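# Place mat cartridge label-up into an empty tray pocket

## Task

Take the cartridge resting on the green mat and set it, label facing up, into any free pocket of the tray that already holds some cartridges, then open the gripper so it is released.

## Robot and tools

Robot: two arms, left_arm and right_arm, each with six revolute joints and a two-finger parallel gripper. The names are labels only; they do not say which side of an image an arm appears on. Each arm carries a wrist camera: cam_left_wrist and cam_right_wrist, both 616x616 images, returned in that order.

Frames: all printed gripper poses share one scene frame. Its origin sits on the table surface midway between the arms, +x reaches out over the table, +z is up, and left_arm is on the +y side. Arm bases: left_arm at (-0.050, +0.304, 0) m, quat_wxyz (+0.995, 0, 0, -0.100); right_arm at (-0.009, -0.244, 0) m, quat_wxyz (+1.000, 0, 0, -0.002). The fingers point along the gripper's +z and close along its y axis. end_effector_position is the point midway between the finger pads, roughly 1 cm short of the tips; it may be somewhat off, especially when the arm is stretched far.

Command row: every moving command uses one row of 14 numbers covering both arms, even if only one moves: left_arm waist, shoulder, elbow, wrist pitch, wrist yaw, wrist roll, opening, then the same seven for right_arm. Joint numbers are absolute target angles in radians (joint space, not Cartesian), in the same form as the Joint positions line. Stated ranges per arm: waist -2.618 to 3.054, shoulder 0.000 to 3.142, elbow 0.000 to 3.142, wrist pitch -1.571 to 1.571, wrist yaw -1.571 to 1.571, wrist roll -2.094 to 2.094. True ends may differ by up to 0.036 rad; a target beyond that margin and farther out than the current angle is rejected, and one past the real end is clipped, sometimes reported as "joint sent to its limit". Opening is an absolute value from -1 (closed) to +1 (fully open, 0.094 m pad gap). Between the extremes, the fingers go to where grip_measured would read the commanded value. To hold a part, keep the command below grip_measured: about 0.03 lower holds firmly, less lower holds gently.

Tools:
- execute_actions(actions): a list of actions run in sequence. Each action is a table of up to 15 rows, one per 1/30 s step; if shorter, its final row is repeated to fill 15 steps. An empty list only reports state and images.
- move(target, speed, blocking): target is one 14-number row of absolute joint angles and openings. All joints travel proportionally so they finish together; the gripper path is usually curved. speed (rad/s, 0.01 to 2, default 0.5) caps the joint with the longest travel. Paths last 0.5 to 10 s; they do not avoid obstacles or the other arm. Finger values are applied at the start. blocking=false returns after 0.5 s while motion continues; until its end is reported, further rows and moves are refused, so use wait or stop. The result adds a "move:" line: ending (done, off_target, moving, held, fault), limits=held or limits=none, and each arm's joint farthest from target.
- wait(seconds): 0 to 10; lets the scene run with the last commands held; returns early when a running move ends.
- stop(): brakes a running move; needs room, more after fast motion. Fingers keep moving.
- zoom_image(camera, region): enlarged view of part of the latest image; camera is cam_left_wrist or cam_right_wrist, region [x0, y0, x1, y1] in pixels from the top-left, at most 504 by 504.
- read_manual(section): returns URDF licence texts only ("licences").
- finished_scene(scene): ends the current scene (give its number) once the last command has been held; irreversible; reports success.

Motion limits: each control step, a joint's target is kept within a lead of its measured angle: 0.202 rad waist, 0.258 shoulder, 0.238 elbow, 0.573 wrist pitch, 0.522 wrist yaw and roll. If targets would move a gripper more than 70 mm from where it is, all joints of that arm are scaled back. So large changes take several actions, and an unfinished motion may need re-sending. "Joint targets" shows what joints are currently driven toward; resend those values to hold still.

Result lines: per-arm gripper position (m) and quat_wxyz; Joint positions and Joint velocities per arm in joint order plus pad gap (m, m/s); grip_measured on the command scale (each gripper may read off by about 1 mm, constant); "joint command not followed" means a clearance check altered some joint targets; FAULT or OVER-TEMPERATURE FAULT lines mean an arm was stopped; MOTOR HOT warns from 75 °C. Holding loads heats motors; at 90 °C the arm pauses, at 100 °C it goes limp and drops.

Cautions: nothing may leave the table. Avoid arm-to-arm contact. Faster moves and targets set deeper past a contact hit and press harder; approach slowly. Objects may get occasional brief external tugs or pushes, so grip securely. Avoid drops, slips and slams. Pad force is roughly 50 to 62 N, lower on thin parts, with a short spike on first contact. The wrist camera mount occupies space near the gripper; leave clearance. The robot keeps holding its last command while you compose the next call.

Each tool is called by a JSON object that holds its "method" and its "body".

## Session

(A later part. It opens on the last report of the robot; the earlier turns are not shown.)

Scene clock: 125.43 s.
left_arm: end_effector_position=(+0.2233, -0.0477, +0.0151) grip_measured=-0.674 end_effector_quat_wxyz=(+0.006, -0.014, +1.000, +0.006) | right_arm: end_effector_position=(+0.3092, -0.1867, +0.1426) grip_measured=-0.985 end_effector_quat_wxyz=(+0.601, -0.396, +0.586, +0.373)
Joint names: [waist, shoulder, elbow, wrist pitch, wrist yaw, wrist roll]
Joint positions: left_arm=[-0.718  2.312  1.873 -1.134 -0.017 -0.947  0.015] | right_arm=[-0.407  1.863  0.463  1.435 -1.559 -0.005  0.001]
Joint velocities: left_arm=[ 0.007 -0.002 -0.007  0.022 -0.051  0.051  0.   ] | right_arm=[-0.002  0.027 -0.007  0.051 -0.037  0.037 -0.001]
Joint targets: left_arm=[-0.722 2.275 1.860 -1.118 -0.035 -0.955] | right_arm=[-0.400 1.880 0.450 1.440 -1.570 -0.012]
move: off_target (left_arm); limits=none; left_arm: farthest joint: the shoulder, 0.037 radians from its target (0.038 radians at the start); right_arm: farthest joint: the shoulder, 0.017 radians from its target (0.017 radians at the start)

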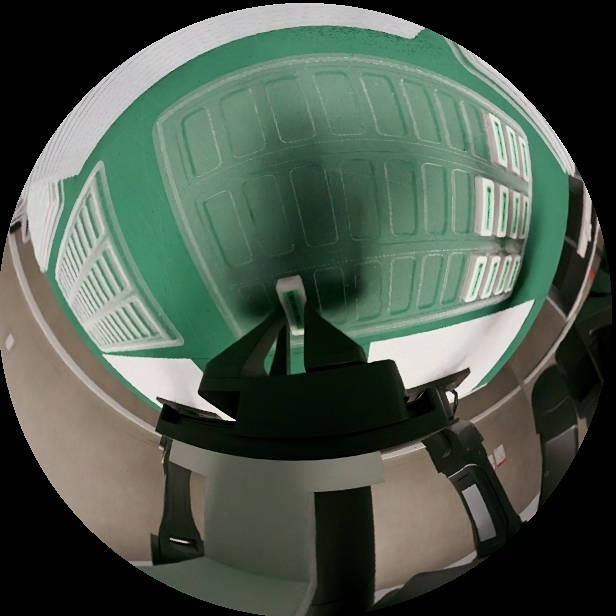

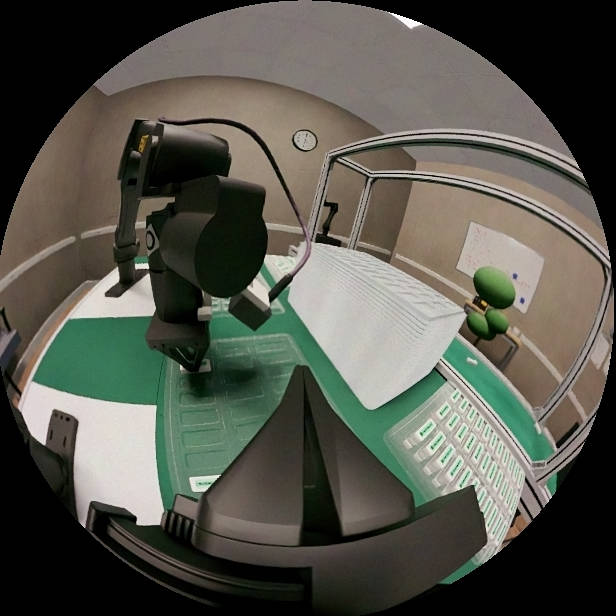

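Contact at z≈0.015, consistent with being in the pocket. Release and lift.

{"method": "execute_actions", "body": {"actions": [[[-0.722,2.275,1.875,-1.125,-0.035,-0.955,-0.67,-0.40,1.88,0.45,1.44,-1.57,-0.012,-1],[-0.722,2.275,1.875,-1.125,-0.035,-0.955,-0.65,-0.40,1.88,0.45,1.44,-1.57,-0.012,-1],[-0.722,2.275,1.875,-1.125,-0.035,-0.955,-0.63,-0.40,1.88,0.45,1.44,-1.57,-0.012,-1],[-0.722,2.275,1.875,-1.125,-0.035,-0.955,-0.6,-0.40,1.88,0.45,1.44,-1.57,-0.012,-1],[-0.722,2.275,1.875,-1.125,-0.035,-0.955,-0.55,-0.40,1.88,0.45,1.44,-1.57,-0.012,-1],[-0.722,2.275,1.875,-1.125,-0.035,-0.955,-0.5,-0.40,1.88,0.45,1.44,-1.57,-0.012,-1]]]}}

{"method": "move", "body": {"target": [-0.722,2.23,1.98,-1.27,-0.035,-0.955,-0.5,-0.40,1.88,0.45,1.44,-1.57,-0.012,-1], "speed": 0.2}}

{"method": "zoom_image", "body": {"camera": "cam_left_wrist", "region": [220,190,380,350]}}

{"method": "zoom_image", "body": {"camera": "cam_right_wrist", "region": [150,330,250,430]}}

Scene clock: 131.53 s.
left_arm: end_effector_position=(+0.2233, -0.0477, +0.0152) grip_measured=-0.503 end_effector_quat_wxyz=(+0.006, -0.014, +1.000, +0.006) | right_arm: end_effector_position=(+0.3092, -0.1867, +0.1426) grip_measured=-0.985 end_effector_quat_wxyz=(+0.601, -0.396, +0.586, +0.373)
Joint names: [waist, shoulder, elbow, wrist pitch, wrist yaw, wrist roll]
Joint positions: left_arm=[-0.718  2.312  1.873 -1.134 -0.017 -0.947  0.023] | right_arm=[-0.407  1.863  0.463  1.435 -1.559 -0.005  0.001]
Joint velocities: left_arm=[-0.022  0.002 -0.002 -0.037 -0.11  -0.037 -0.   ] | right_arm=[ 0.002  0.007 -0.022 -0.037  0.051 -0.022 -0.   ]
Joint targets: left_arm=[-0.722 2.275 1.875 -1.125 -0.035 -0.955] | right_arm=[-0.400 1.880 0.450 1.440 -1.570 -0.012]

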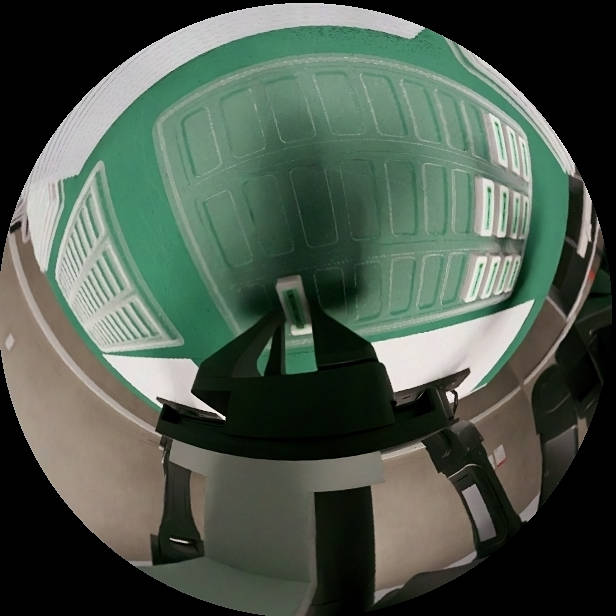

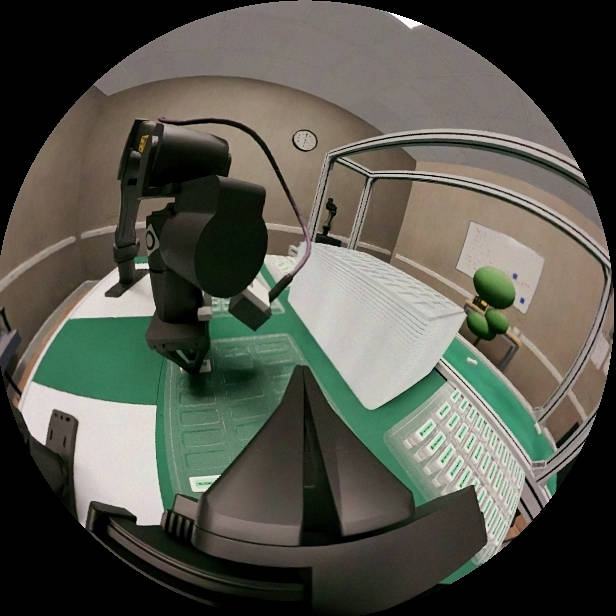

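Scene clock: 132.87 s.
left_arm: end_effector_position=(+0.2187, -0.0416, +0.0547) grip_measured=-0.503 end_effector_quat_wxyz=(+0.004, -0.014, +1.000, +0.009) | right_arm: end_effector_position=(+0.3092, -0.1867, +0.1426) grip_measured=-0.985 end_effector_quat_wxyz=(+0.601, -0.396, +0.586, +0.373)
Joint names: [waist, shoulder, elbow, wrist pitch, wrist yaw, wrist roll]
Joint positions: left_arm=[-0.718  2.262  1.947 -1.265 -0.017 -0.947  0.023] | right_arm=[-0.407  1.863  0.463  1.435 -1.559 -0.005  0.001]
Joint velocities: left_arm=[ 0.002 -0.002 -0.007 -0.007 -0.037 -0.081  0.   ] | right_arm=[-0.022 -0.002 -0.017 -0.037 -0.11  -0.007 -0.   ]
Joint targets: left_arm=[-0.722 2.230 1.980 -1.270 -0.035 -0.955] | right_arm=[-0.400 1.880 0.450 1.440 -1.570 -0.012]
move: off_target (left_arm); limits=none; left_arm: farthest joint: the elbow, 0.033 radians from its target (0.107 radians at the start); right_arm: farthest joint: the shoulder, 0.017 radians from its target (0.017 radians at the start)

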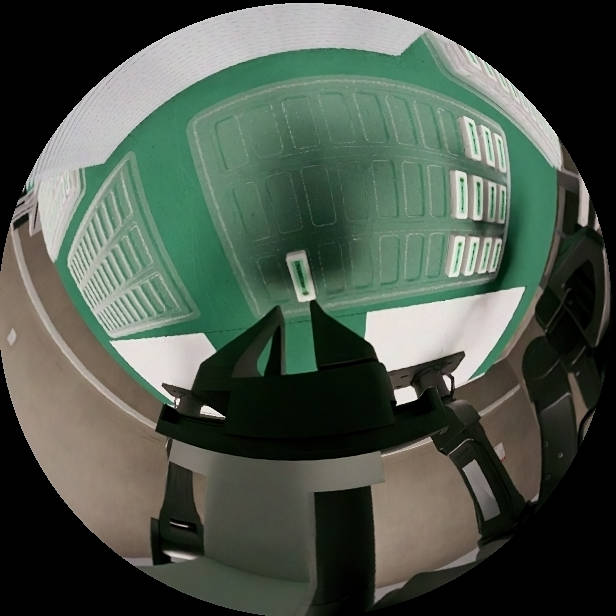

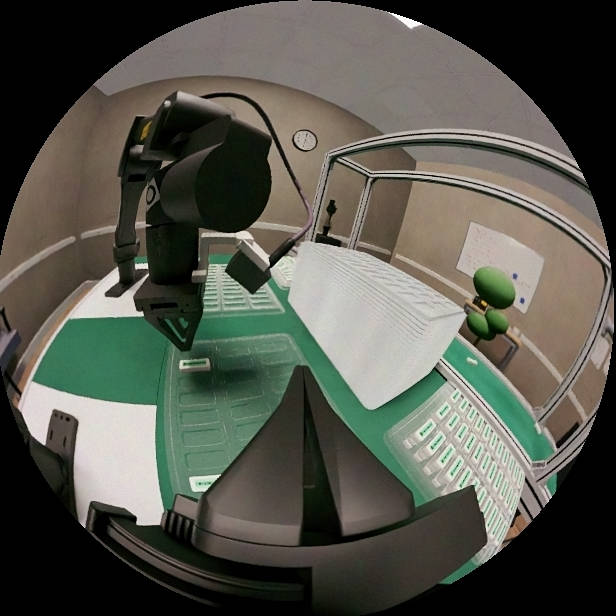

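Region (220, 190, 380, 350) of cam_left_wrist's 616x616 image, scaled by 3.150, with more detail than that image has.

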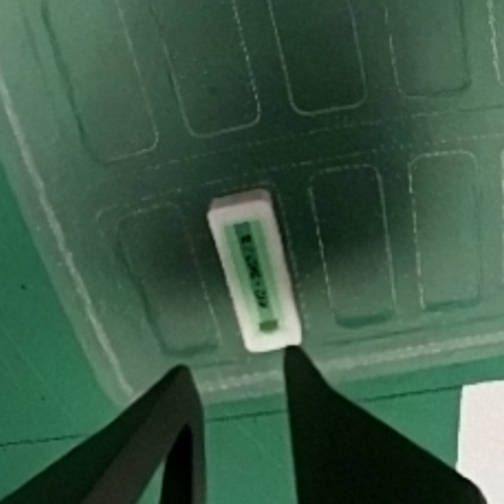

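Region (150, 330, 250, 430) of cam_right_wrist's 616x616 image, scaled by 5.040, with more detail than that image has.

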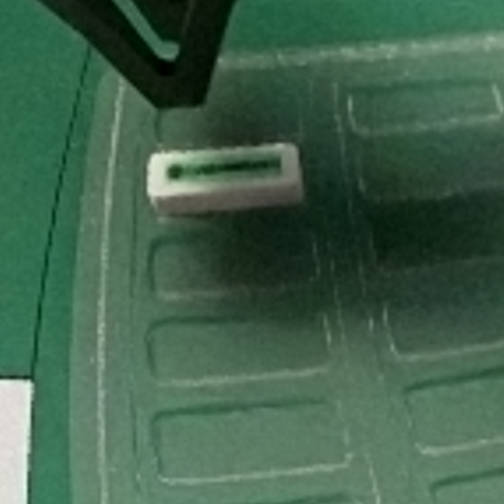

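{"method": "zoom_image", "body": {"camera": "cam_left_wrist", "region": [255,235,345,310]}}

{"method": "zoom_image", "body": {"camera": "cam_right_wrist", "region": [170,345,225,395]}}

Region (255, 235, 345, 310) of cam_left_wrist's 616x616 image, scaled by 5.600, with more detail than that image has.

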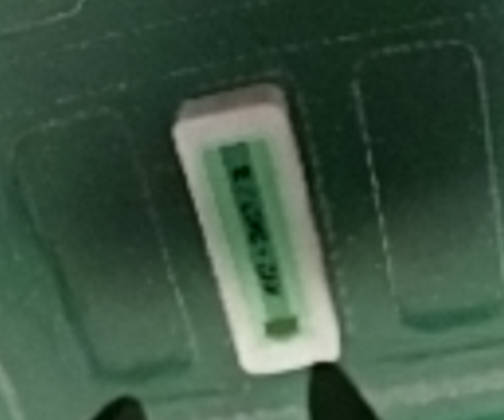

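Region (170, 345, 225, 395) of cam_right_wrist's 616x616 image, scaled by 9.164, with more detail than that image has; it fills the top 458 rows of this view, and the rest is white.

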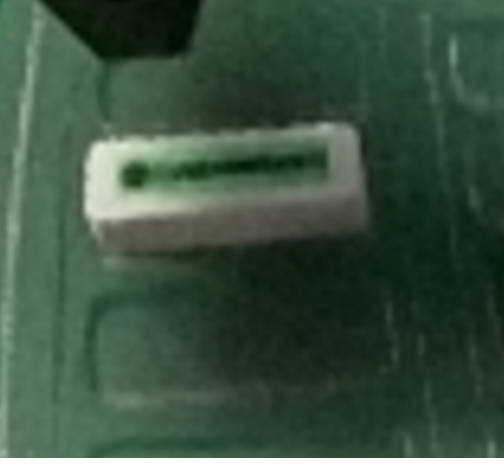

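{"method": "finished_scene", "body": {"scene": 2}}

The scene is finished: the task was done.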